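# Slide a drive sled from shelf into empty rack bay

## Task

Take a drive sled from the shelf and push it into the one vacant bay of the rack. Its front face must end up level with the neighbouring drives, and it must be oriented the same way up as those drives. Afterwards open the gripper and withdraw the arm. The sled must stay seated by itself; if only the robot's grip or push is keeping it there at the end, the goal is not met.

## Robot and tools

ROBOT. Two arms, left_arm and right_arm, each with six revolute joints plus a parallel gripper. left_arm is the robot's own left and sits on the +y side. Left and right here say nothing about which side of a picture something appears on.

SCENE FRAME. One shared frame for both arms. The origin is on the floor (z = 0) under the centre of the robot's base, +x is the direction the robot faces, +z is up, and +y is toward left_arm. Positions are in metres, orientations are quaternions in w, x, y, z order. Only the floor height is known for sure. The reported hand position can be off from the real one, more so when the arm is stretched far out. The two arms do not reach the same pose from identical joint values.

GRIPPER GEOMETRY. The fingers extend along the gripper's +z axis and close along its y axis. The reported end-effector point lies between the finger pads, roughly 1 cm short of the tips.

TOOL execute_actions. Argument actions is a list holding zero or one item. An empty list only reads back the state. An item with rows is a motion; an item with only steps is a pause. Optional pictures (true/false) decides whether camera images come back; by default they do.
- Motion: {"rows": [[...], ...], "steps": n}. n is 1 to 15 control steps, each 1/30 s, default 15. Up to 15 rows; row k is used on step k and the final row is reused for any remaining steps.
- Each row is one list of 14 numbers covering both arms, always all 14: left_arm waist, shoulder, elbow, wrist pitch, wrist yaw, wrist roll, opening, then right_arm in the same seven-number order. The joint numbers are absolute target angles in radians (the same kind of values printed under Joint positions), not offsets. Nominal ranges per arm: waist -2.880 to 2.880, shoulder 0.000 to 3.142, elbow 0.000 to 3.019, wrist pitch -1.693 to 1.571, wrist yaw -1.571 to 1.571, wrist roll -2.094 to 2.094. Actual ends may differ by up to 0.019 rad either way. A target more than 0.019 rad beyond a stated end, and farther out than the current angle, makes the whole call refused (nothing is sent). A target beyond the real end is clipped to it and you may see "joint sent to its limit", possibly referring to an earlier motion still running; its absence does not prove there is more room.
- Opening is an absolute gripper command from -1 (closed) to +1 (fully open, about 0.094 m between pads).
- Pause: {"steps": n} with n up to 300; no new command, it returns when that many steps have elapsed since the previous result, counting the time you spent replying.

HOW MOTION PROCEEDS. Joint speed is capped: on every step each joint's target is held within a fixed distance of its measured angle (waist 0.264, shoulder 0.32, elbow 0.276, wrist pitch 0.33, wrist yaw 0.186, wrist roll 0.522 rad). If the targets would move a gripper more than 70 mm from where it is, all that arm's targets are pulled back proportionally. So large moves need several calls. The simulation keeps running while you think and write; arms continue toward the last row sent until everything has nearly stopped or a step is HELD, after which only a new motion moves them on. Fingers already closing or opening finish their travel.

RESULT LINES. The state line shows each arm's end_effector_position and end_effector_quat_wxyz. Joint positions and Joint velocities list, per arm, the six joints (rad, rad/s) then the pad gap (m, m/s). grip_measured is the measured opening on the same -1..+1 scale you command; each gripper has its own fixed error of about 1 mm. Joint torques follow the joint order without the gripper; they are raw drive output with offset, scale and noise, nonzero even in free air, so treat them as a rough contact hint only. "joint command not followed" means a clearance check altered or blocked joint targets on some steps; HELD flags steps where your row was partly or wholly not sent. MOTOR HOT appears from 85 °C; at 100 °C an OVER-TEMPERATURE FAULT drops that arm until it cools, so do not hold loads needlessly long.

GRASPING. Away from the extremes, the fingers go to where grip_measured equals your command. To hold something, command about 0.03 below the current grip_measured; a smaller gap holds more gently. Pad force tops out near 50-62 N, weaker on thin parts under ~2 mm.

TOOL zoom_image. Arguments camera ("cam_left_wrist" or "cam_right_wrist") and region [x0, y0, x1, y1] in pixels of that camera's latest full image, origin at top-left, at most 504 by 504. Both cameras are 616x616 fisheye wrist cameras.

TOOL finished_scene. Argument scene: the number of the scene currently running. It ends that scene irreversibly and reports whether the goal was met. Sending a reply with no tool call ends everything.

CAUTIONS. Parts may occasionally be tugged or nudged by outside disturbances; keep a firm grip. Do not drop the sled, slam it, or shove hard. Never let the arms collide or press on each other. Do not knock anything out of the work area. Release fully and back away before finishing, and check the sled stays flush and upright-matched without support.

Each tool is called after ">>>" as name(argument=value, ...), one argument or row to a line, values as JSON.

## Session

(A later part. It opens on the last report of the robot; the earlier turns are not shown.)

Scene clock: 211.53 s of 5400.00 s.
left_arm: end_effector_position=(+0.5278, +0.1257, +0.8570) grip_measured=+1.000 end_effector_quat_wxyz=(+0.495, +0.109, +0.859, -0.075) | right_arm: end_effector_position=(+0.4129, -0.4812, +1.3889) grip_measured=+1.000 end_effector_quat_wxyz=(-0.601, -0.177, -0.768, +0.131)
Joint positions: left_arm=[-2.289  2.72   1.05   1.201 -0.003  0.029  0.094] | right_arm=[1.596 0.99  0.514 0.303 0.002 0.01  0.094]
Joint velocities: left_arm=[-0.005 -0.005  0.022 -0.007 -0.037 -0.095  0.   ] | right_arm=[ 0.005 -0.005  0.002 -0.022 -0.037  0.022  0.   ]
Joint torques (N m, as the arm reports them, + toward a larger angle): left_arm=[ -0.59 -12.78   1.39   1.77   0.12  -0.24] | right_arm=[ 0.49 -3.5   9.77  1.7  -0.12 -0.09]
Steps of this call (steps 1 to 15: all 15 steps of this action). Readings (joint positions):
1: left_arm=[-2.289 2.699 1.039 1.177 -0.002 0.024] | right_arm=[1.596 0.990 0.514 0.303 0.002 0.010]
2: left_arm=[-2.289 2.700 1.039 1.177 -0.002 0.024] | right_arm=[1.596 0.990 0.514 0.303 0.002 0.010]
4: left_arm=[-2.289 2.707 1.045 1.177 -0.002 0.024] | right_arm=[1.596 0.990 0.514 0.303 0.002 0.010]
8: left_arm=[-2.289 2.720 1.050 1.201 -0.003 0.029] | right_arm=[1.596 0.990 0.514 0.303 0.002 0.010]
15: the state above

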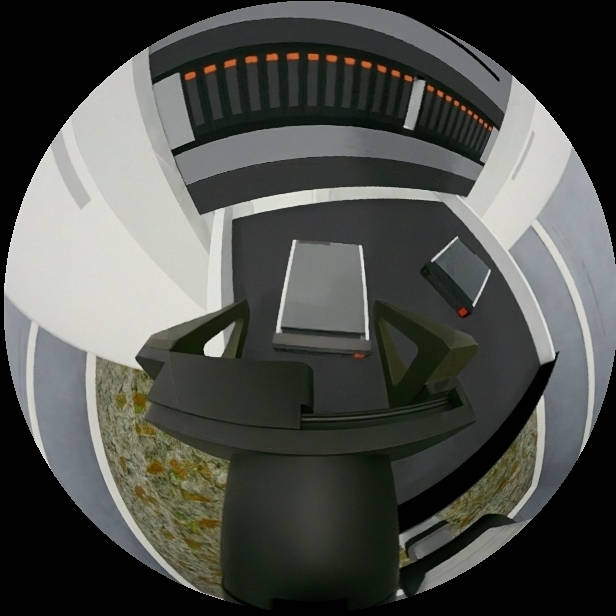

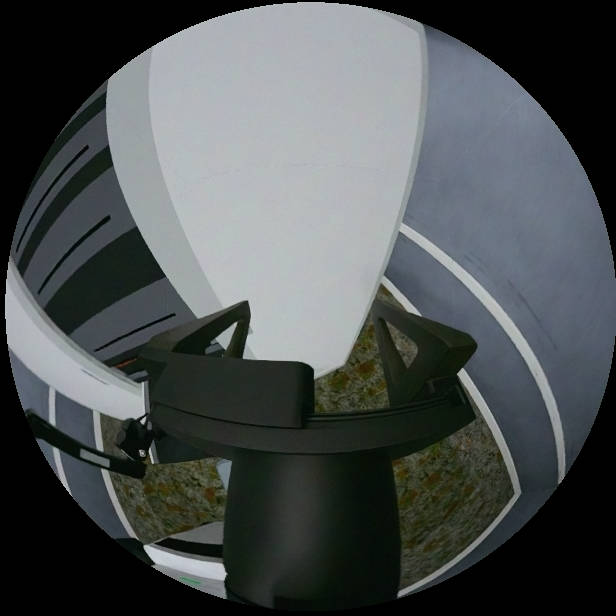

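>>> execute_actions(
  actions=[
    {"rows":[[-2.289,2.68,1.05,1.2,0,0.02,1,1.596,0.99,0.514,0.3,0,0,1],[-2.289,2.68,1.05,1.2,0,0.02,1,1.596,0.99,0.514,0.3,0,0,1],[-2.289,2.68,1.05,1.2,0,0.02,1,1.596,0.99,0.514,0.3,0,0,1],[-2.289,2.68,1.05,1.2,0,0.02,1,1.596,0.99,0.514,0.3,0,0,1],[-2.289,2.68,1.05,1.2,0,0.02,1,1.596,0.99,0.514,0.3,0,0,1],[-2.312,2.68,1.05,1.2,0,0.02,1,1.596,0.99,0.514,0.3,0,0,1]]},
  ],
  pictures=false,
)

>>> execute_actions(
  actions=[
    {"rows":[[-2.312,2.70,1.05,1.2,0,0.02,1,1.596,0.99,0.514,0.3,0,0,1],[-2.312,2.72,1.05,1.2,0,0.02,1,1.596,0.99,0.514,0.3,0,0,1],[-2.312,2.735,1.055,1.2,0,0.02,1,1.596,0.99,0.514,0.3,0,0,1],[-2.312,2.75,1.06,1.2,0,0.02,1,1.596,0.99,0.514,0.3,0,0,1],[-2.312,2.765,1.065,1.2,0,0.02,1,1.596,0.99,0.514,0.3,0,0,1]]},
  ],
)

Scene clock: 221.50 s of 5400.00 s.
left_arm: end_effector_position=(+0.5341, +0.1152, +0.8691) grip_measured=+1.000 end_effector_quat_wxyz=(+0.504, +0.115, +0.852, -0.080) | right_arm: end_effector_position=(+0.4129, -0.4812, +1.3889) grip_measured=+1.000 end_effector_quat_wxyz=(-0.601, -0.177, -0.768, +0.131)
Joint positions: left_arm=[-2.305  2.698  1.05   1.202 -0.002  0.03   0.094] | right_arm=[1.596 0.99  0.514 0.303 0.002 0.01  0.094]
Joint velocities: left_arm=[-0.015  0.005 -0.022  0.007 -0.007 -0.022  0.   ] | right_arm=[-0.005  0.005 -0.002 -0.017 -0.007 -0.037  0.   ]
Joint torques (N m, as the arm reports them, + toward a larger angle): left_arm=[ -1.6  -18.67   0.66   2.01   0.13  -0.13] | right_arm=[ 0.43 -3.58  9.81  1.71 -0.11 -0.08]
Steps of this call (steps 1 to 15: the robot went on to your last target; steps 16 to 90: nothing new was sent; then 6.47 s passed at rest; steps 91 to 105: all 15 steps of this action). Readings (joint positions):
91: left_arm=[-2.289 2.717 1.050 1.202 -0.002 0.030] | right_arm=[1.596 0.990 0.514 0.303 0.002 0.010]
92: left_arm=[-2.289 2.715 1.050 1.202 -0.002 0.030] | right_arm=[1.596 0.990 0.514 0.303 0.002 0.010]
94: left_arm=[-2.289 2.708 1.050 1.202 -0.002 0.030] | right_arm=[1.596 0.990 0.514 0.303 0.002 0.010]
98: left_arm=[-2.293 2.699 1.050 1.202 -0.002 0.030] | right_arm=[1.596 0.990 0.514 0.303 0.002 0.010]
105: the state above

Scene clock: 222.00 s of 5400.00 s.
left_arm: end_effector_position=(+0.5270, +0.1158, +0.8552) grip_measured=+1.000 end_effector_quat_wxyz=(+0.499, +0.122, +0.854, -0.076) | right_arm: end_effector_position=(+0.4129, -0.4812, +1.3889) grip_measured=+1.000 end_effector_quat_wxyz=(-0.601, -0.177, -0.768, +0.131)
Joint positions: left_arm=[-2.306  2.731  1.061  1.211 -0.004  0.045  0.094] | right_arm=[1.596 0.99  0.514 0.303 0.002 0.01  0.094]
Joint velocities: left_arm=[-0.005 -0.005 -0.002  0.002  0.037 -0.051  0.   ] | right_arm=[-0.015 -0.015  0.002 -0.017 -0.081 -0.007  0.   ]
Joint torques (N m, as the arm reports them, + toward a larger angle): left_arm=[ -1.48 -13.75   0.71   1.54   0.18  -0.32] | right_arm=[ 0.6  -3.49  9.8   1.71 -0.11 -0.09]
Steps of this call (steps 1 to 15: all 15 steps of this action). Readings (joint positions):
1: left_arm=[-2.305 2.698 1.050 1.202 -0.002 0.030] | right_arm=[1.596 0.990 0.514 0.303 0.002 0.010]
2: left_arm=[-2.305 2.699 1.050 1.202 -0.002 0.030] | right_arm=[1.596 0.990 0.514 0.303 0.002 0.010]
4: left_arm=[-2.305 2.706 1.052 1.202 -0.002 0.030] | right_arm=[1.596 0.990 0.514 0.303 0.002 0.010]
8: left_arm=[-2.306 2.731 1.061 1.211 -0.004 0.045] | right_arm=[1.596 0.990 0.514 0.303 0.002 0.010]
15: the state above

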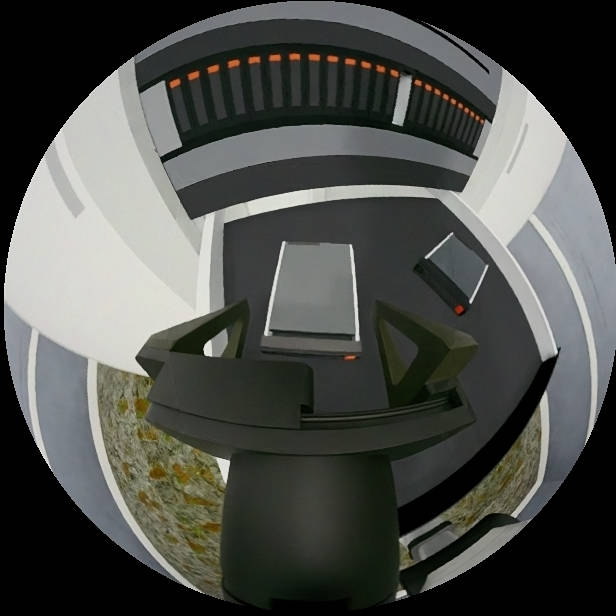

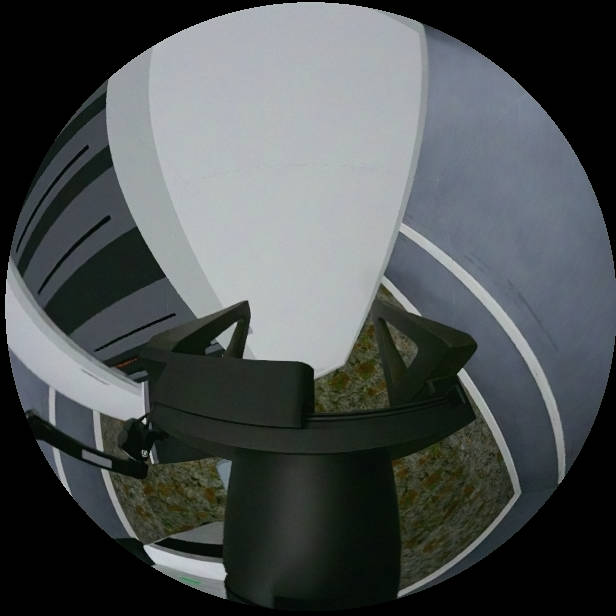

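>>> execute_actions(
  actions=[
    {"rows":[[-2.306,2.74,1.061,1.211,0,0.04,0.9,1.596,0.99,0.514,0.3,0,0,1],[-2.306,2.74,1.061,1.211,0,0.04,0.8,1.596,0.99,0.514,0.3,0,0,1],[-2.306,2.74,1.061,1.211,0,0.04,0.7,1.596,0.99,0.514,0.3,0,0,1],[-2.306,2.74,1.061,1.211,0,0.04,0.6,1.596,0.99,0.514,0.3,0,0,1],[-2.306,2.74,1.061,1.211,0,0.04,0.5,1.596,0.99,0.514,0.3,0,0,1],[-2.306,2.74,1.061,1.211,0,0.04,0.4,1.596,0.99,0.514,0.3,0,0,1]]},
  ],
)

>>> zoom_image(
  camera="cam_left_wrist",
  region=[200,220,420,400],
)

Scene clock: 232.60 s of 5400.00 s.
left_arm: end_effector_position=(+0.5269, +0.1157, +0.8552) grip_measured=+0.403 end_effector_quat_wxyz=(+0.499, +0.122, +0.854, -0.076) | right_arm: end_effector_position=(+0.4129, -0.4812, +1.3889) grip_measured=+1.000 end_effector_quat_wxyz=(-0.601, -0.177, -0.768, +0.131)
Joint positions: left_arm=[-2.306  2.731  1.061  1.211 -0.003  0.045  0.066] | right_arm=[1.596 0.99  0.514 0.303 0.002 0.01  0.094]
Joint velocities: left_arm=[-0.015 -0.005 -0.002 -0.002  0.037 -0.037  0.   ] | right_arm=[-0.005 -0.005 -0.007  0.007 -0.037 -0.007  0.   ]
Joint torques (N m, as the arm reports them, + toward a larger angle): left_arm=[ -0.91 -16.01   0.37   2.09   0.16  -0.08] | right_arm=[ 0.77 -3.33  9.74  1.74 -0.12 -0.09]
Steps of this call (steps 1 to 15: the robot went on to your last target; steps 16 to 90: nothing new was sent; then 7.10 s passed at rest; steps 91 to 105: all 15 steps of this action). Readings (joint positions):
91: left_arm=[-2.306 2.731 1.061 1.211 -0.004 0.045] | right_arm=[1.596 0.990 0.514 0.303 0.002 0.010]
92: left_arm=[-2.306 2.731 1.061 1.211 -0.004 0.045] | right_arm=[1.596 0.990 0.514 0.303 0.002 0.010]
94: left_arm=[-2.306 2.731 1.061 1.211 -0.004 0.045] | right_arm=[1.596 0.990 0.514 0.303 0.002 0.010]
98: left_arm=[-2.306 2.731 1.061 1.211 -0.003 0.045] | right_arm=[1.596 0.990 0.514 0.303 0.002 0.010]
105: the state above

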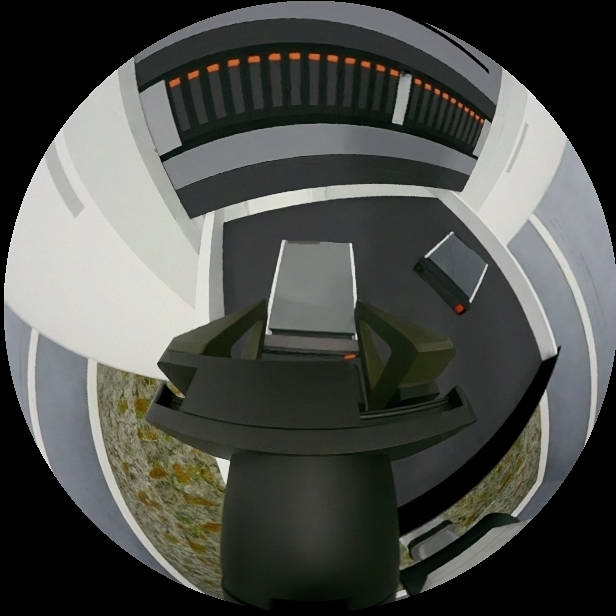

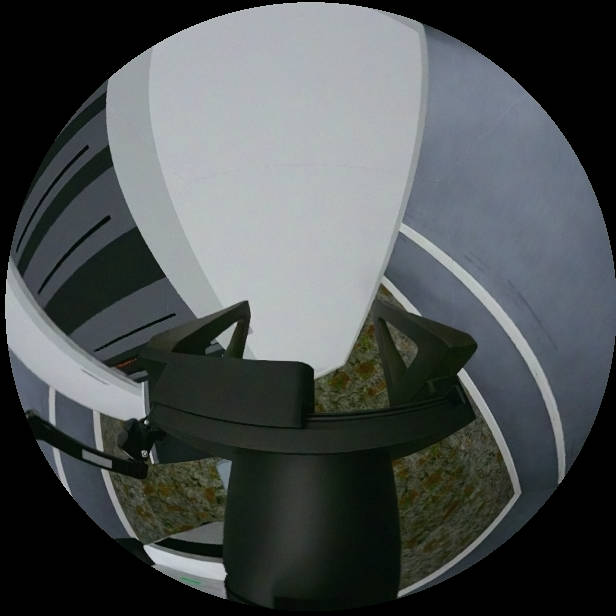

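Region (200, 220, 420, 400) of cam_left_wrist's 616x616 image, scaled by 2.291, with more detail than that image has; it fills the top 412 rows of this view, and the rest is white.

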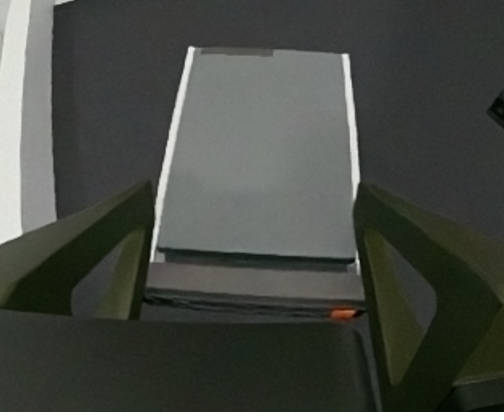

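>>> execute_actions(
  actions=[
    {"rows":[[-2.306,2.73,1.061,1.211,0,0.03,0.8,1.596,0.99,0.514,0.3,0,0,1],[-2.306,2.73,1.061,1.211,0,0.03,0.8,1.596,0.99,0.514,0.3,0,0,1],[-2.306,2.73,1.061,1.211,0,0.03,0.8,1.596,0.99,0.514,0.3,0,0,1],[-2.306,2.745,1.065,1.211,0,0.03,0.8,1.596,0.99,0.514,0.3,0,0,1],[-2.306,2.76,1.07,1.211,0,0.03,0.8,1.596,0.99,0.514,0.3,0,0,1],[-2.306,2.775,1.075,1.211,0,0.03,0.8,1.596,0.99,0.514,0.3,0,0,1],[-2.306,2.79,1.08,1.211,0,0.03,0.8,1.596,0.99,0.514,0.3,0,0,1]]},
  ],
)

Scene clock: 243.63 s of 5400.00 s.
left_arm: end_effector_position=(+0.5263, +0.1155, +0.8541) grip_measured=+0.797 end_effector_quat_wxyz=(+0.502, +0.127, +0.853, -0.074) | right_arm: end_effector_position=(+0.4129, -0.4812, +1.3889) grip_measured=+1.000 end_effector_quat_wxyz=(-0.601, -0.177, -0.768, +0.131)
Joint positions: left_arm=[-2.307  2.737  1.063  1.22  -0.003  0.055  0.084] | right_arm=[1.596 0.99  0.514 0.303 0.002 0.01  0.094]
Joint velocities: left_arm=[ 0.005  0.015 -0.002 -0.007 -0.066 -0.037  0.   ] | right_arm=[-0.005 -0.015  0.007 -0.007 -0.037  0.007  0.   ]
Joint torques (N m, as the arm reports them, + toward a larger angle): left_arm=[ -0.93 -12.05   1.49   1.67   0.14  -0.3 ] | right_arm=[ 0.52 -3.42  9.79  1.7  -0.1  -0.08]
Steps of this call (steps 1 to 15: the robot went on to your last target; steps 16 to 90: nothing new was sent; then 7.53 s passed at rest; steps 91 to 105: all 15 steps of this action). Readings (joint positions):
91: left_arm=[-2.306 2.731 1.061 1.211 -0.003 0.045] | right_arm=[1.596 0.990 0.514 0.303 0.002 0.010]
92: left_arm=[-2.306 2.731 1.061 1.211 -0.003 0.045] | right_arm=[1.596 0.990 0.514 0.303 0.002 0.010]
94: left_arm=[-2.306 2.731 1.061 1.211 -0.003 0.044] | right_arm=[1.596 0.990 0.514 0.303 0.002 0.010]
98: left_arm=[-2.306 2.735 1.062 1.215 -0.003 0.048] | right_arm=[1.596 0.990 0.514 0.303 0.002 0.010]
105: the state above

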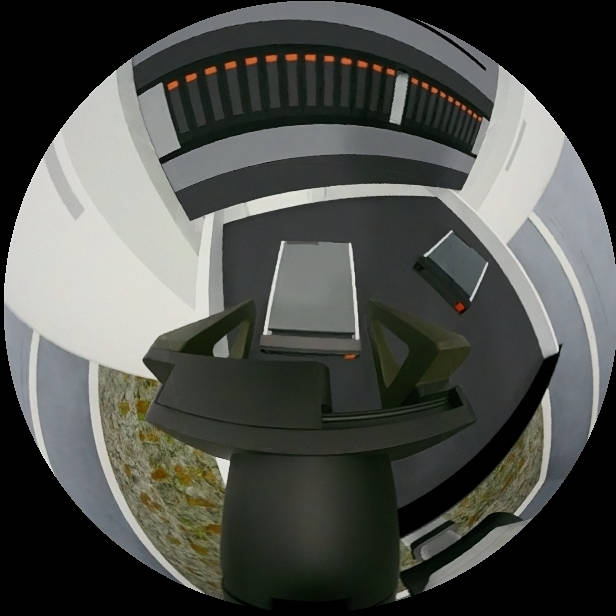

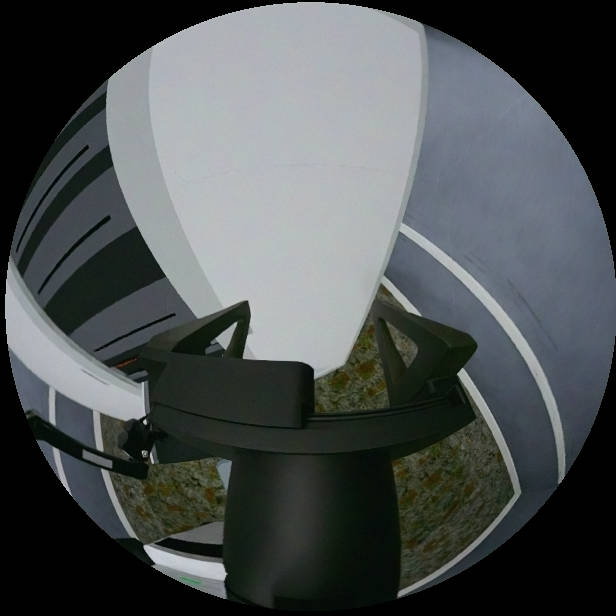

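>>> execute_actions(
  actions=[
    {"rows":[[-2.306,2.4,1.07,1.0,0,0.02,1,1.596,0.99,0.514,0.3,0,0,1],[-2.306,2.4,1.07,1.0,0,0.02,1,1.596,0.99,0.514,0.3,0,0,1],[-2.306,2.4,1.07,0.9,0,0.02,1,1.596,0.99,0.514,0.3,0,0,1],[-2.306,2.4,1.07,0.8,0,0.02,1,1.596,0.99,0.514,0.3,0,0,1],[-2.306,2.4,1.07,0.7,0,0.02,1,1.596,0.99,0.514,0.3,0,0,1],[-2.306,2.4,1.07,0.6,0,0.02,1,1.596,0.99,0.514,0.3,0,0,1],[-2.306,2.4,1.07,0.5,0,0.02,1,1.596,0.99,0.514,0.3,0,0,1],[-2.306,2.4,1.07,0.43,0,0.02,1,1.596,0.99,0.514,0.3,0,0,1]]},
  ],
  pictures=false,
)

>>> execute_actions(
  actions=[
    {"steps":30},
  ],
)

Scene clock: 257.90 s of 5400.00 s.
left_arm: end_effector_position=(+0.5662, +0.1068, +0.9279) grip_measured=+1.000 end_effector_quat_wxyz=(+0.336, +0.135, +0.930, -0.062) | right_arm: end_effector_position=(+0.4129, -0.4812, +1.3889) grip_measured=+1.000 end_effector_quat_wxyz=(-0.601, -0.177, -0.768, +0.131)
Joint positions: left_arm=[-2.308  2.355  1.077  0.458 -0.001  0.036  0.094] | right_arm=[1.596 0.99  0.514 0.303 0.002 0.01  0.094]
Joint velocities: left_arm=[-0.005  0.112  0.007 -0.173 -0.051  0.022  0.   ] | right_arm=[-0.015  0.005  0.002  0.017  0.081  0.066  0.   ]
Joint torques (N m, as the arm reports them, + toward a larger angle): left_arm=[ -1.22 -14.73   2.47   0.97   0.08  -0.15] | right_arm=[ 0.54 -3.55  9.78  1.71 -0.12 -0.09]
Steps of this call (steps 1 to 15: the robot went on to your last target; steps 16 to 90: nothing new was sent; then 10.77 s passed at rest; steps 91 to 105: all 15 steps of this action). Readings (joint positions):
91: left_arm=[-2.307 2.725 1.062 1.204 -0.001 0.058] | right_arm=[1.596 0.990 0.514 0.303 0.002 0.010]
92: left_arm=[-2.308 2.708 1.057 1.172 -0.001 0.058] | right_arm=[1.596 0.990 0.514 0.303 0.002 0.010]
94: left_arm=[-2.308 2.653 1.054 1.078 -0.001 0.056] | right_arm=[1.596 0.990 0.514 0.303 0.002 0.010]
98: left_arm=[-2.308 2.479 1.056 0.704 -0.001 0.045] | right_arm=[1.596 0.990 0.514 0.303 0.002 0.010]
105: the state above

Scene clock: 258.90 s of 5400.00 s.
left_arm: end_effector_position=(+0.5397, +0.1126, +0.8947) grip_measured=+1.000 end_effector_quat_wxyz=(+0.300, +0.137, +0.942, -0.059) | right_arm: end_effector_position=(+0.4129, -0.4812, +1.3889) grip_measured=+1.000 end_effector_quat_wxyz=(-0.601, -0.177, -0.768, +0.131)
Joint positions: left_arm=[-2.308  2.406  1.069  0.438 -0.001  0.034  0.094] | right_arm=[1.596 0.99  0.514 0.303 0.002 0.01  0.094]
Joint velocities: left_arm=[-0.034 -0.015  0.002  0.002 -0.022 -0.022  0.   ] | right_arm=[-0.005 -0.015  0.002 -0.022  0.007 -0.051  0.   ]
Joint torques (N m, as the arm reports them, + toward a larger angle): left_arm=[ -0.85 -18.36   2.48   1.27   0.06  -0.18] | right_arm=[ 0.59 -3.64  9.74  1.76 -0.12 -0.07]
Steps of this call (steps 1 to 30: the robot went on to your last target). Readings (joint positions):
1: left_arm=[-2.308 2.360 1.077 0.453 -0.001 0.035] | right_arm=[1.596 0.990 0.514 0.303 0.002 0.010]
2: left_arm=[-2.308 2.368 1.077 0.449 -0.001 0.035] | right_arm=[1.596 0.990 0.514 0.303 0.002 0.010]
4: left_arm=[-2.308 2.384 1.076 0.444 -0.001 0.034] | right_arm=[1.596 0.990 0.514 0.303 0.002 0.010]
8: left_arm=[-2.308 2.404 1.070 0.439 -0.001 0.034] | right_arm=[1.596 0.990 0.514 0.303 0.002 0.010]
30: the state above
All arms were judged still, so your last target was given up. Only a new action makes them travel on or press farther. Fingers that are still opening or closing keep moving.

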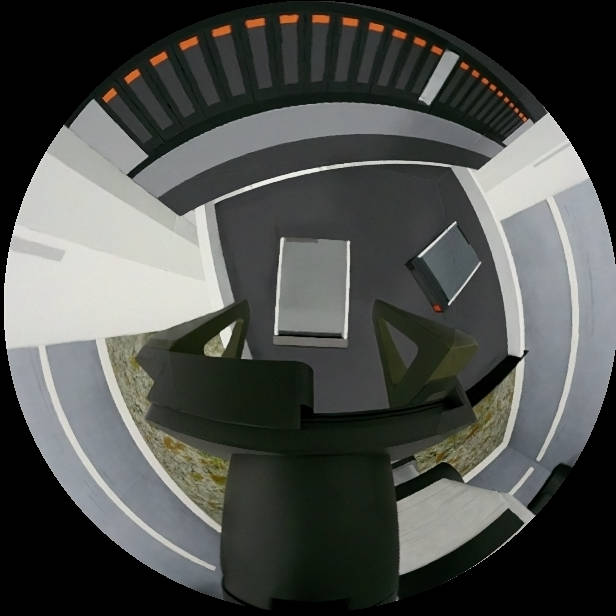

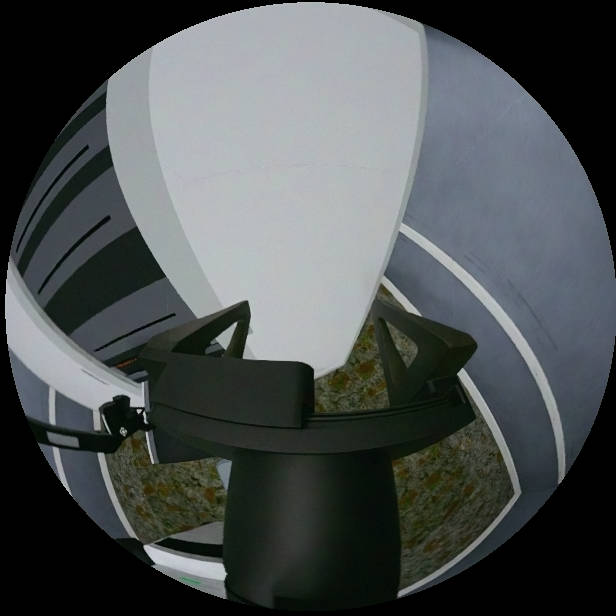

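>>> execute_actions(
  actions=[
    {"rows":[[-2.308,2.45,1.09,0.46,0,0.02,1,1.596,0.99,0.514,0.3,0,0,1],[-2.308,2.45,1.09,0.46,0,0.02,1,1.596,0.99,0.514,0.3,0,0,1],[-2.308,2.5,1.11,0.49,0,0.02,1,1.596,0.99,0.514,0.3,0,0,1],[-2.308,2.5,1.11,0.49,0,0.02,1,1.596,0.99,0.514,0.3,0,0,1],[-2.308,2.55,1.13,0.52,0,0.02,1,1.596,0.99,0.514,0.3,0,0,1],[-2.308,2.55,1.13,0.52,0,0.02,1,1.596,0.99,0.514,0.3,0,0,1],[-2.308,2.58,1.145,0.54,0,0.02,1,1.596,0.99,0.514,0.3,0,0,1],[-2.308,2.61,1.16,0.56,0,0.02,1,1.596,0.99,0.514,0.3,0,0,1]]},
  ],
  pictures=false,
)

>>> execute_actions(
  actions=[
    {"steps":15},
  ],
)

Scene clock: 270.53 s of 5400.00 s.
left_arm: end_effector_position=(+0.5319, +0.1094, +0.8314) grip_measured=+1.000 end_effector_quat_wxyz=(+0.310, +0.143, +0.938, -0.056) | right_arm: end_effector_position=(+0.4129, -0.4812, +1.3889) grip_measured=+1.000 end_effector_quat_wxyz=(-0.601, -0.177, -0.768, +0.131)
Joint positions: left_arm=[-2.314  2.58   1.144  0.558 -0.007  0.044  0.094] | right_arm=[1.596 0.99  0.514 0.303 0.002 0.01  0.094]
Joint velocities: left_arm=[-0.015  0.005 -0.007 -0.017  0.022 -0.037  0.   ] | right_arm=[ 0.005  0.015 -0.007  0.012  0.007  0.095  0.   ]
Joint torques (N m, as the arm reports them, + toward a larger angle): left_arm=[ -0.79 -15.5    2.9    1.7    0.33  -0.24] | right_arm=[ 0.57 -3.39  9.81  1.72 -0.12 -0.1 ]
Steps of this call (steps 1 to 90: nothing new was sent; then 8.13 s passed at rest; steps 91 to 105: all 15 steps of this action). Readings (joint positions):
91: left_arm=[-2.308 2.408 1.069 0.440 -0.001 0.033] | right_arm=[1.596 0.990 0.514 0.303 0.002 0.010]
92: left_arm=[-2.308 2.412 1.071 0.441 -0.001 0.033] | right_arm=[1.596 0.990 0.514 0.303 0.002 0.010]
94: left_arm=[-2.308 2.436 1.083 0.460 -0.001 0.033] | right_arm=[1.596 0.990 0.514 0.303 0.002 0.010]
98: left_arm=[-2.308 2.535 1.131 0.514 -0.001 0.033] | right_arm=[1.596 0.990 0.514 0.303 0.002 0.010]
105: the state above

Scene clock: 271.03 s of 5400.00 s.
left_arm: end_effector_position=(+0.5319, +0.1094, +0.8314) grip_measured=+1.000 end_effector_quat_wxyz=(+0.310, +0.142, +0.938, -0.056) | right_arm: end_effector_position=(+0.4129, -0.4812, +1.3889) grip_measured=+1.000 end_effector_quat_wxyz=(-0.601, -0.177, -0.768, +0.131)
Joint positions: left_arm=[-2.314  2.58   1.144  0.558 -0.007  0.043  0.094] | right_arm=[1.596 0.99  0.514 0.303 0.002 0.01  0.094]
Joint velocities: left_arm=[-0.005 -0.005 -0.007  0.012 -0.007  0.007  0.   ] | right_arm=[-0.015  0.005  0.007 -0.007 -0.051 -0.022  0.   ]
Joint torques (N m, as the arm reports them, + toward a larger angle): left_arm=[ -0.58 -15.54   2.83   1.75   0.32  -0.28] | right_arm=[ 0.63 -3.42  9.78  1.74 -0.11 -0.08]
Steps of this call (steps 1 to 15: the robot went on to your last target). Readings (joint positions):
1: left_arm=[-2.314 2.580 1.144 0.558 -0.007 0.043] | right_arm=[1.596 0.990 0.514 0.303 0.002 0.010]
2: left_arm=[-2.314 2.580 1.144 0.558 -0.007 0.043] | right_arm=[1.596 0.990 0.514 0.303 0.002 0.010]
4: left_arm=[-2.314 2.580 1.144 0.558 -0.007 0.043] | right_arm=[1.596 0.990 0.514 0.303 0.002 0.010]
8: left_arm=[-2.314 2.580 1.144 0.558 -0.007 0.043] | right_arm=[1.596 0.990 0.514 0.303 0.002 0.010]
15: the state above
All arms were judged still, so your last target was given up. Only a new action makes them travel on or press farther. Fingers that are still opening or closing keep moving.

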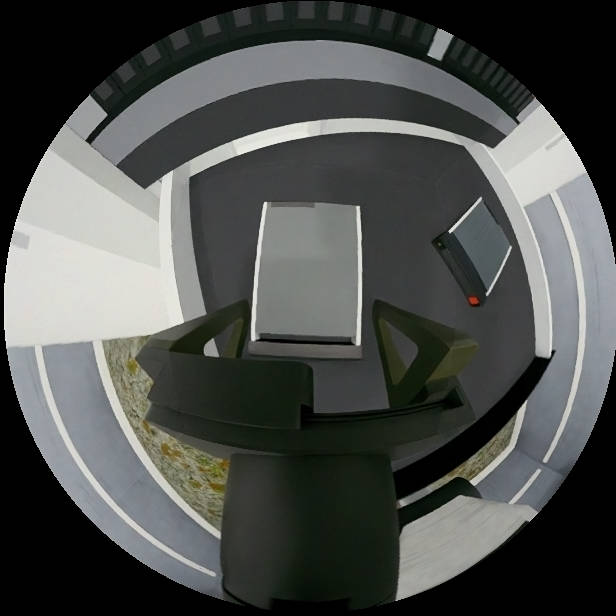

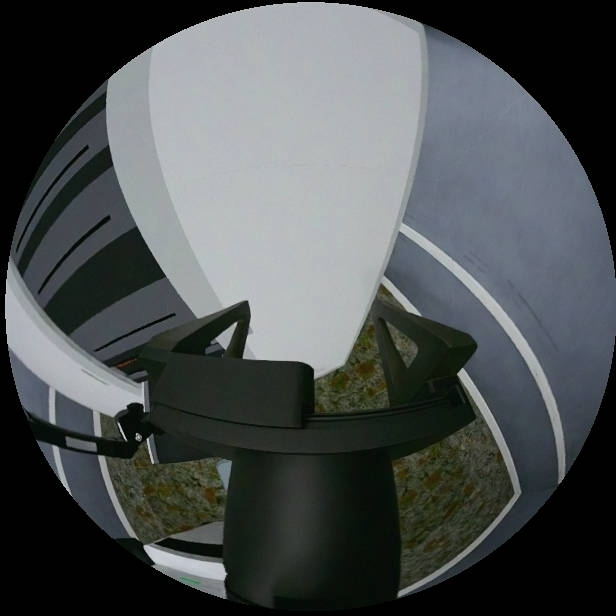

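>>> execute_actions(
  actions=[
    {"rows":[[-2.31,2.585,1.144,0.558,0,0.04,0.9,1.596,0.99,0.514,0.3,0,0,1],[-2.31,2.585,1.144,0.558,0,0.04,0.8,1.596,0.99,0.514,0.3,0,0,1],[-2.31,2.585,1.144,0.558,0,0.04,0.7,1.596,0.99,0.514,0.3,0,0,1],[-2.31,2.585,1.144,0.558,0,0.04,0.6,1.596,0.99,0.514,0.3,0,0,1],[-2.31,2.585,1.144,0.558,0,0.04,0.5,1.596,0.99,0.514,0.3,0,0,1]]},
  ],
)

Scene clock: 277.73 s of 5400.00 s.
left_arm: end_effector_position=(+0.5320, +0.1100, +0.8314) grip_measured=+0.581 end_effector_quat_wxyz=(+0.310, +0.142, +0.938, -0.057) | right_arm: end_effector_position=(+0.4129, -0.4812, +1.3889) grip_measured=+1.000 end_effector_quat_wxyz=(-0.601, -0.177, -0.768, +0.131)
Joint positions: left_arm=[-2.312  2.58   1.144  0.558 -0.006  0.043  0.074] | right_arm=[1.596 0.99  0.514 0.303 0.002 0.01  0.094]
Joint velocities: left_arm=[-0.005  0.005 -0.002 -0.027  0.037 -0.022  0.   ] | right_arm=[ 0.005  0.005  0.002  0.017 -0.022 -0.095  0.   ]
Joint torques (N m, as the arm reports them, + toward a larger angle): left_arm=[ -0.81 -17.72   1.78   1.69   0.26  -0.06] | right_arm=[ 0.41 -3.42  9.81  1.72 -0.1  -0.08]
Steps of this call (steps 1 to 90: nothing new was sent; then 3.20 s passed at rest; steps 91 to 105: all 15 steps of this action). Readings (joint positions):
91: left_arm=[-2.313 2.580 1.144 0.558 -0.007 0.043] | right_arm=[1.596 0.990 0.514 0.303 0.002 0.010]
92: left_arm=[-2.313 2.580 1.144 0.558 -0.007 0.043] | right_arm=[1.596 0.990 0.514 0.303 0.002 0.010]
94: left_arm=[-2.312 2.580 1.144 0.558 -0.007 0.043] | right_arm=[1.596 0.990 0.514 0.303 0.002 0.010]
98: left_arm=[-2.312 2.580 1.144 0.558 -0.006 0.043] | right_arm=[1.596 0.990 0.514 0.303 0.002 0.010]
105: the state above

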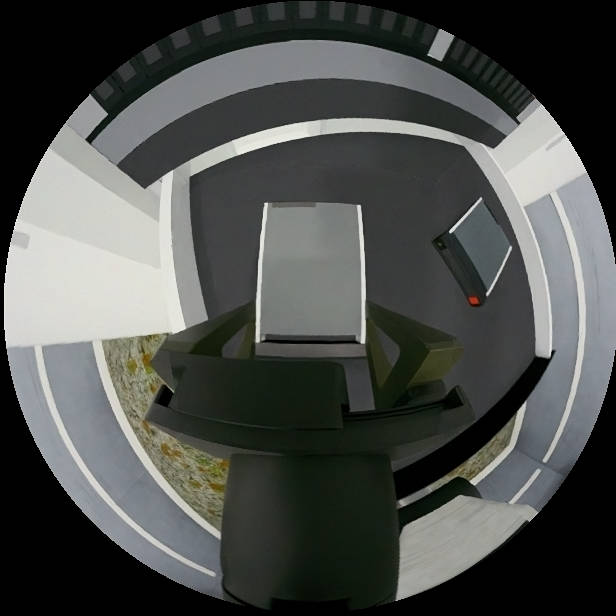

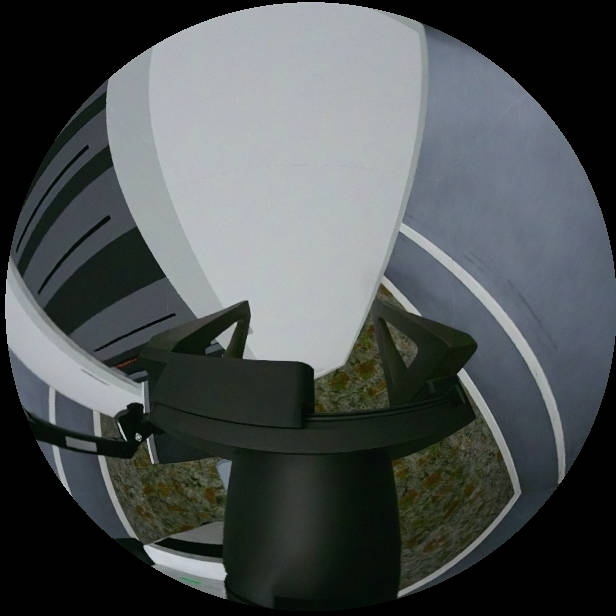

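>>> execute_actions(
  actions=[
    {"rows":[[-2.312,2.58,1.144,0.558,0,0.04,0.54,1.596,0.99,0.514,0.3,0,0,1],[-2.312,2.58,1.144,0.558,0,0.04,0.54,1.596,0.99,0.514,0.3,0,0,1],[-2.312,2.58,1.144,0.558,0,0.04,0.54,1.596,0.99,0.514,0.3,0,0,1],[-2.312,2.53,1.12,0.53,0,0.04,0.54,1.596,0.99,0.514,0.3,0,0,1],[-2.312,2.48,1.09,0.5,0,0.04,0.54,1.596,0.99,0.514,0.3,0,0,1],[-2.312,2.42,1.05,0.48,0,0.04,0.54,1.596,0.99,0.514,0.3,0,0,1],[-2.312,2.36,1.0,0.47,0,0.04,0.54,1.596,0.99,0.514,0.3,0,0,1],[-2.312,2.3,0.95,0.46,0,0.04,0.54,1.596,0.99,0.514,0.3,0,0,1],[-2.312,2.24,0.9,0.45,0,0.04,0.54,1.596,0.99,0.514,0.3,0,0,1],[-2.312,2.18,0.83,0.45,0,0.04,0.54,1.596,0.99,0.514,0.3,0,0,1],[-2.312,2.1,0.76,0.45,0,0.04,0.54,1.596,0.99,0.514,0.3,0,0,1],[-2.312,2.0,0.68,0.44,0,0.04,0.54,1.596,0.99,0.514,0.3,0,0,1],[-2.312,1.9,0.6,0.43,0,0.04,0.54,1.596,0.99,0.514,0.3,0,0,1]]},
  ],
  pictures=false,
)

>>> execute_actions(
  actions=[
    {"steps":40},
  ],
)

Scene clock: 303.87 s of 5400.00 s.
left_arm: end_effector_position=(+0.4411, +0.1432, +0.9857) grip_measured=+0.581 end_effector_quat_wxyz=(+0.283, +0.144, +0.947, -0.055) | right_arm: end_effector_position=(+0.4129, -0.4812, +1.3889) grip_measured=+1.000 end_effector_quat_wxyz=(-0.601, -0.177, -0.768, +0.131)
Joint positions: left_arm=[-2.312  2.077  0.693  0.45  -0.004  0.043  0.074] | right_arm=[1.596 0.99  0.514 0.303 0.002 0.01  0.094]
Joint velocities: left_arm=[-0.005 -2.085 -1.404 -0.183 -0.066 -0.037 -0.   ] | right_arm=[ 0.005 -0.005 -0.002  0.002 -0.007 -0.022  0.   ]
Joint torques (N m, as the arm reports them, + toward a larger angle): left_arm=[ -0.83 -15.49   2.38   1.32   0.16  -0.05] | right_arm=[ 0.53 -3.42  9.76  1.8  -0.12 -0.08]
Steps of this call (steps 1 to 15: the robot went on to your last target; steps 16 to 90: nothing new was sent; then 22.63 s passed at rest; steps 91 to 105: all 15 steps of this action). Readings (joint positions):
91: left_arm=[-2.312 2.580 1.144 0.558 -0.006 0.043] | right_arm=[1.596 0.990 0.514 0.303 0.002 0.010]
92: left_arm=[-2.312 2.580 1.144 0.558 -0.006 0.043] | right_arm=[1.596 0.990 0.514 0.303 0.002 0.010]
94: left_arm=[-2.312 2.577 1.142 0.556 -0.005 0.043] | right_arm=[1.596 0.990 0.514 0.303 0.002 0.010]
98: left_arm=[-2.312 2.481 1.037 0.492 -0.004 0.043] | right_arm=[1.596 0.990 0.514 0.303 0.002 0.010]
105: the state above

Scene clock: 305.20 s of 5400.00 s.
left_arm: end_effector_position=(+0.4290, +0.1491, +1.0366) grip_measured=+0.581 end_effector_quat_wxyz=(+0.309, +0.142, +0.939, -0.058) | right_arm: end_effector_position=(+0.4129, -0.4812, +1.3889) grip_measured=+1.000 end_effector_quat_wxyz=(-0.601, -0.177, -0.768, +0.131)
Joint positions: left_arm=[-2.312  1.911  0.597  0.435 -0.004  0.043  0.074] | right_arm=[1.596 0.99  0.514 0.303 0.002 0.01  0.094]
Joint velocities: left_arm=[-0.005  0.005 -0.002 -0.002 -0.022 -0.051 -0.   ] | right_arm=[ 0.005 -0.005  0.017 -0.007  0.007 -0.007  0.   ]
Joint torques (N m, as the arm reports them, + toward a larger angle): left_arm=[ -0.75 -12.71   2.73   1.48   0.17  -0.06] | right_arm=[ 0.73 -3.49  9.89  1.8  -0.11 -0.08]
Steps of this call (steps 1 to 30: the robot went on to your last target; steps 31 to 40: nothing new was sent). Readings (joint positions):
1: left_arm=[-2.312 2.007 0.648 0.445 -0.004 0.043] | right_arm=[1.596 0.990 0.514 0.303 0.002 0.010]
2: left_arm=[-2.312 1.946 0.615 0.441 -0.004 0.043] | right_arm=[1.596 0.990 0.514 0.303 0.002 0.010]
4: left_arm=[-2.312 1.869 0.591 0.440 -0.004 0.043] | right_arm=[1.596 0.990 0.514 0.303 0.002 0.010]
8: left_arm=[-2.312 1.861 0.599 0.440 -0.004 0.043] | right_arm=[1.596 0.990 0.514 0.303 0.002 0.010]
40: the state above
All arms were judged still, so your last target was given up. Only a new action makes them travel on or press farther. Fingers that are still opening or closing keep moving.

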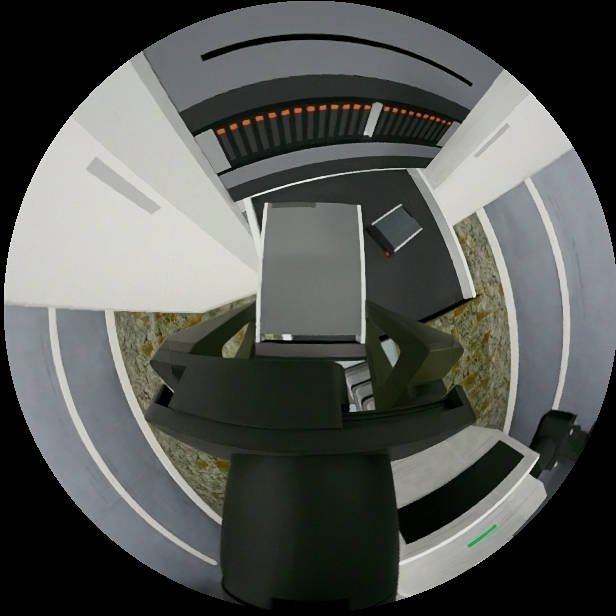

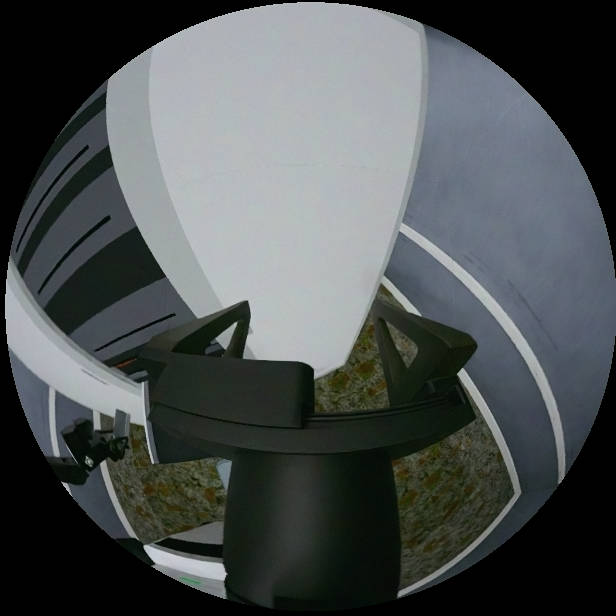

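>>> execute_actions(
  actions=[
    {"rows":[[-2.35,1.9,0.6,0.5,0,-0.3,0.54,1.596,0.99,0.514,0.3,0,0,1],[-2.35,1.9,0.6,0.5,0,-0.3,0.54,1.596,0.99,0.514,0.3,0,0,1],[-2.35,1.9,0.6,0.5,0,-0.6,0.54,1.596,0.99,0.514,0.3,0,0,1],[-2.35,1.9,0.6,0.5,0,-0.6,0.54,1.596,0.99,0.514,0.3,0,0,1],[-2.35,1.9,0.6,0.5,0,-0.9,0.54,1.596,0.99,0.514,0.3,0,0,1],[-2.35,1.9,0.6,0.5,0,-0.9,0.54,1.596,0.99,0.514,0.3,0,0,1],[-2.35,1.9,0.6,0.5,0,-1.2,0.54,1.596,0.99,0.514,0.3,0,0,1],[-2.35,1.9,0.6,0.5,0,-1.2,0.54,1.596,0.99,0.514,0.3,0,0,1],[-2.35,1.9,0.6,0.5,0.2,-1.54,0.54,1.596,0.99,0.514,0.3,0,0,1]]},
  ],
  pictures=false,
)

>>> execute_actions(
  actions=[
    {"steps":30},
  ],
)

Scene clock: 318.30 s of 5400.00 s.
left_arm: end_effector_position=(+0.4193, +0.1000, +1.0476) grip_measured=+0.582 end_effector_quat_wxyz=(+0.151, -0.413, +0.840, -0.318) | right_arm: end_effector_position=(+0.4129, -0.4812, +1.3889) grip_measured=+1.000 end_effector_quat_wxyz=(-0.601, -0.177, -0.768, +0.131)
Joint positions: left_arm=[-2.347  1.911  0.596  0.475  0.196 -1.277  0.074] | right_arm=[1.596 0.99  0.514 0.303 0.002 0.01  0.094]
Joint velocities: left_arm=[-0.005 -0.015  0.002 -0.012  0.037 -1.736 -0.   ] | right_arm=[-0.005 -0.005 -0.017  0.007  0.066  0.066  0.   ]
Joint torques (N m, as the arm reports them, + toward a larger angle): left_arm=[ -1.79 -13.42   2.87   2.76   0.24  -0.04] | right_arm=[ 0.61 -3.37  9.78  1.73 -0.1  -0.08]
Steps of this call (steps 1 to 90: nothing new was sent; then 9.60 s passed at rest; steps 91 to 105: all 15 steps of this action). Readings (joint positions):
91: left_arm=[-2.315 1.911 0.597 0.443 -0.003 -0.012] | right_arm=[1.596 0.990 0.514 0.303 0.002 0.010]
92: left_arm=[-2.319 1.911 0.596 0.453 -0.003 -0.068] | right_arm=[1.596 0.990 0.514 0.303 0.002 0.010]
94: left_arm=[-2.332 1.911 0.596 0.469 -0.003 -0.246] | right_arm=[1.596 0.990 0.514 0.303 0.002 0.010]
98: left_arm=[-2.346 1.911 0.596 0.474 -0.002 -0.640] | right_arm=[1.596 0.990 0.514 0.303 0.002 0.010]
105: the state above

Scene clock: 319.30 s of 5400.00 s.
left_arm: end_effector_position=(+0.4192, +0.0999, +1.0477) grip_measured=+0.582 end_effector_quat_wxyz=(+0.110, -0.515, +0.781, -0.335) | right_arm: end_effector_position=(+0.4129, -0.4812, +1.3889) grip_measured=+1.000 end_effector_quat_wxyz=(-0.601, -0.177, -0.768, +0.131)
Joint positions: left_arm=[-2.347  1.911  0.596  0.475  0.196 -1.528  0.074] | right_arm=[1.596 0.99  0.514 0.303 0.002 0.01  0.094]
Joint velocities: left_arm=[ 0.005 -0.015 -0.012 -0.012  0.051 -0.007  0.   ] | right_arm=[-0.005 -0.005 -0.012  0.007  0.007  0.037  0.   ]
Joint torques (N m, as the arm reports them, + toward a larger angle): left_arm=[ -1.06 -13.07   2.89   2.79   0.22  -0.09] | right_arm=[ 0.66 -3.57  9.86  1.8  -0.11 -0.1 ]
Steps of this call (steps 1 to 30: the robot went on to your last target). Readings (joint positions):
1: left_arm=[-2.347 1.911 0.596 0.475 0.196 -1.328] | right_arm=[1.596 0.990 0.514 0.303 0.002 0.010]
2: left_arm=[-2.347 1.911 0.596 0.475 0.196 -1.368] | right_arm=[1.596 0.990 0.514 0.303 0.002 0.010]
4: left_arm=[-2.347 1.911 0.596 0.475 0.196 -1.427] | right_arm=[1.596 0.990 0.514 0.303 0.002 0.010]
8: left_arm=[-2.347 1.911 0.596 0.475 0.196 -1.487] | right_arm=[1.596 0.990 0.514 0.303 0.002 0.010]
30: the state above
All arms were judged still, so your last target was given up. Only a new action makes them travel on or press farther. Fingers that are still opening or closing keep moving.

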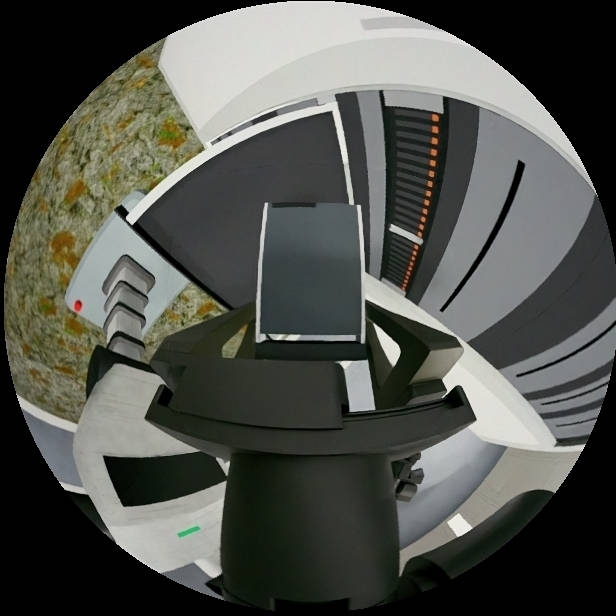

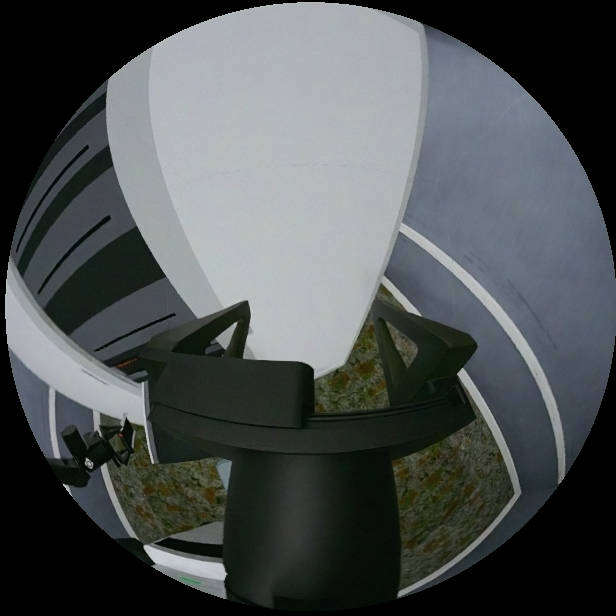

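>>> execute_actions(
  actions=[
    {"rows":[[-2.3,2.0,0.65,0.7,0.35,-1.54,0.54,1.596,0.99,0.514,0.3,0,0,1],[-2.3,2.0,0.65,0.7,0.35,-1.54,0.54,1.596,0.99,0.514,0.3,0,0,1],[-2.3,2.0,0.65,0.7,0.35,-1.54,0.54,1.596,0.99,0.514,0.3,0,0,1],[-2.26,2.15,0.72,0.95,0.5,-1.54,0.54,1.596,0.99,0.514,0.3,0,0,1],[-2.26,2.15,0.72,0.95,0.5,-1.54,0.54,1.596,0.99,0.514,0.3,0,0,1],[-2.26,2.15,0.72,0.95,0.5,-1.54,0.54,1.596,0.99,0.514,0.3,0,0,1],[-2.2,2.35,0.85,1.25,0.65,-1.54,0.54,1.596,0.99,0.514,0.3,0,0,1],[-2.2,2.35,0.85,1.25,0.65,-1.54,0.54,1.596,0.99,0.514,0.3,0,0,1],[-2.2,2.35,0.85,1.25,0.65,-1.54,0.54,1.596,0.99,0.514,0.3,0,0,1],[-2.14,2.55,1.0,1.55,0.78,-1.54,0.54,1.596,0.99,0.514,0.3,0,0,1]]},
  ],
  pictures=false,
)

>>> execute_actions(
  actions=[
    {"steps":40},
  ],
)

Scene clock: 341.43 s of 5400.00 s.
left_arm: end_effector_position=(+0.5355, +0.1009, +0.9940) grip_measured=+0.582 end_effector_quat_wxyz=(+0.198, -0.287, +0.679, -0.646) | right_arm: end_effector_position=(+0.4129, -0.4812, +1.3889) grip_measured=+1.000 end_effector_quat_wxyz=(-0.601, -0.177, -0.768, +0.131)
Joint positions: left_arm=[-2.131  2.593  1.008  1.487  0.77  -1.534  0.074] | right_arm=[1.596 0.99  0.514 0.303 0.002 0.01  0.094]
Joint velocities: left_arm=[ 0.308  0.474 -0.208  0.315  0.139  0.007 -0.001] | right_arm=[ 0.005 -0.005  0.007  0.002 -0.037 -0.022  0.   ]
Joint torques (N m, as the arm reports them, + toward a larger angle): left_arm=[ -3.34 -22.96   1.28   3.88   0.35   0.  ] | right_arm=[ 0.54 -3.52  9.81  1.74 -0.12 -0.09]
Steps of this call (steps 1 to 90: nothing new was sent; then 18.63 s passed at rest; steps 91 to 105: all 15 steps of this action). Readings (joint positions):
91: left_arm=[-2.340 1.920 0.597 0.518 0.273 -1.530] | right_arm=[1.596 0.990 0.514 0.303 0.002 0.010]
92: left_arm=[-2.333 1.940 0.601 0.578 0.323 -1.530] | right_arm=[1.596 0.990 0.514 0.303 0.002 0.010]
94: left_arm=[-2.313 1.996 0.626 0.698 0.421 -1.531] | right_arm=[1.596 0.990 0.514 0.303 0.002 0.010]
98: left_arm=[-2.254 2.213 0.757 1.040 0.623 -1.533] | right_arm=[1.596 0.990 0.514 0.303 0.002 0.010]
105: the state above

Scene clock: 342.77 s of 5400.00 s.
left_arm: end_effector_position=(+0.5337, +0.1000, +1.0100) grip_measured=+0.582 end_effector_quat_wxyz=(+0.209, -0.272, +0.675, -0.654) | right_arm: end_effector_position=(+0.4129, -0.4812, +1.3889) grip_measured=+1.000 end_effector_quat_wxyz=(-0.601, -0.177, -0.768, +0.131)
Joint positions: left_arm=[-2.132  2.57   0.988  1.524  0.777 -1.534  0.074] | right_arm=[1.596 0.99  0.514 0.303 0.002 0.01  0.094]
Joint velocities: left_arm=[ 0.005  0.005 -0.002 -0.007 -0.007  0.022 -0.001] | right_arm=[-0.005 -0.024  0.012  0.002  0.022 -0.066  0.   ]
Joint torques (N m, as the arm reports them, + toward a larger angle): left_arm=[ -1.48 -18.62   1.78   3.21   0.17   0.  ] | right_arm=[ 0.57 -3.32  9.8   1.77 -0.11 -0.08]
Steps of this call (steps 1 to 30: the robot went on to your last target; steps 31 to 40: nothing new was sent). Readings (joint positions):
1: left_arm=[-2.123 2.604 1.000 1.495 0.772 -1.534] | right_arm=[1.596 0.990 0.514 0.303 0.002 0.010]
2: left_arm=[-2.120 2.609 0.993 1.500 0.774 -1.534] | right_arm=[1.596 0.990 0.514 0.303 0.002 0.010]
4: left_arm=[-2.122 2.607 0.987 1.509 0.777 -1.534] | right_arm=[1.596 0.990 0.514 0.303 0.002 0.010]
8: left_arm=[-2.131 2.586 0.987 1.519 0.777 -1.534] | right_arm=[1.596 0.990 0.514 0.303 0.002 0.010]
40: the state above
All arms were judged still, so your last target was given up. Only a new action makes them travel on or press farther. Fingers that are still opening or closing keep moving.

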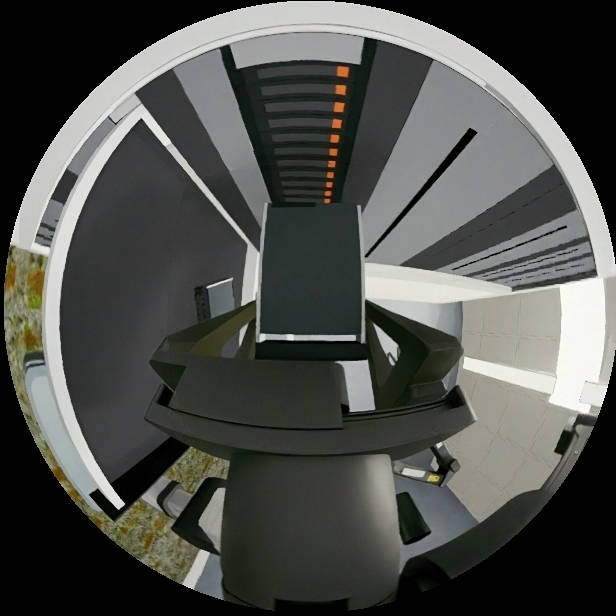

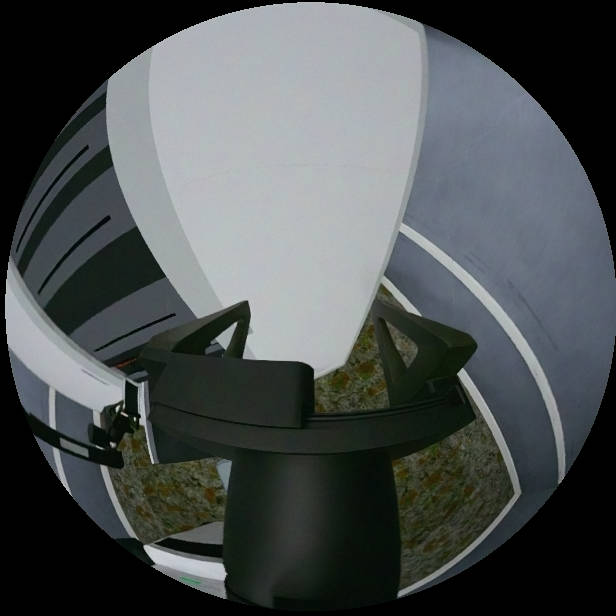

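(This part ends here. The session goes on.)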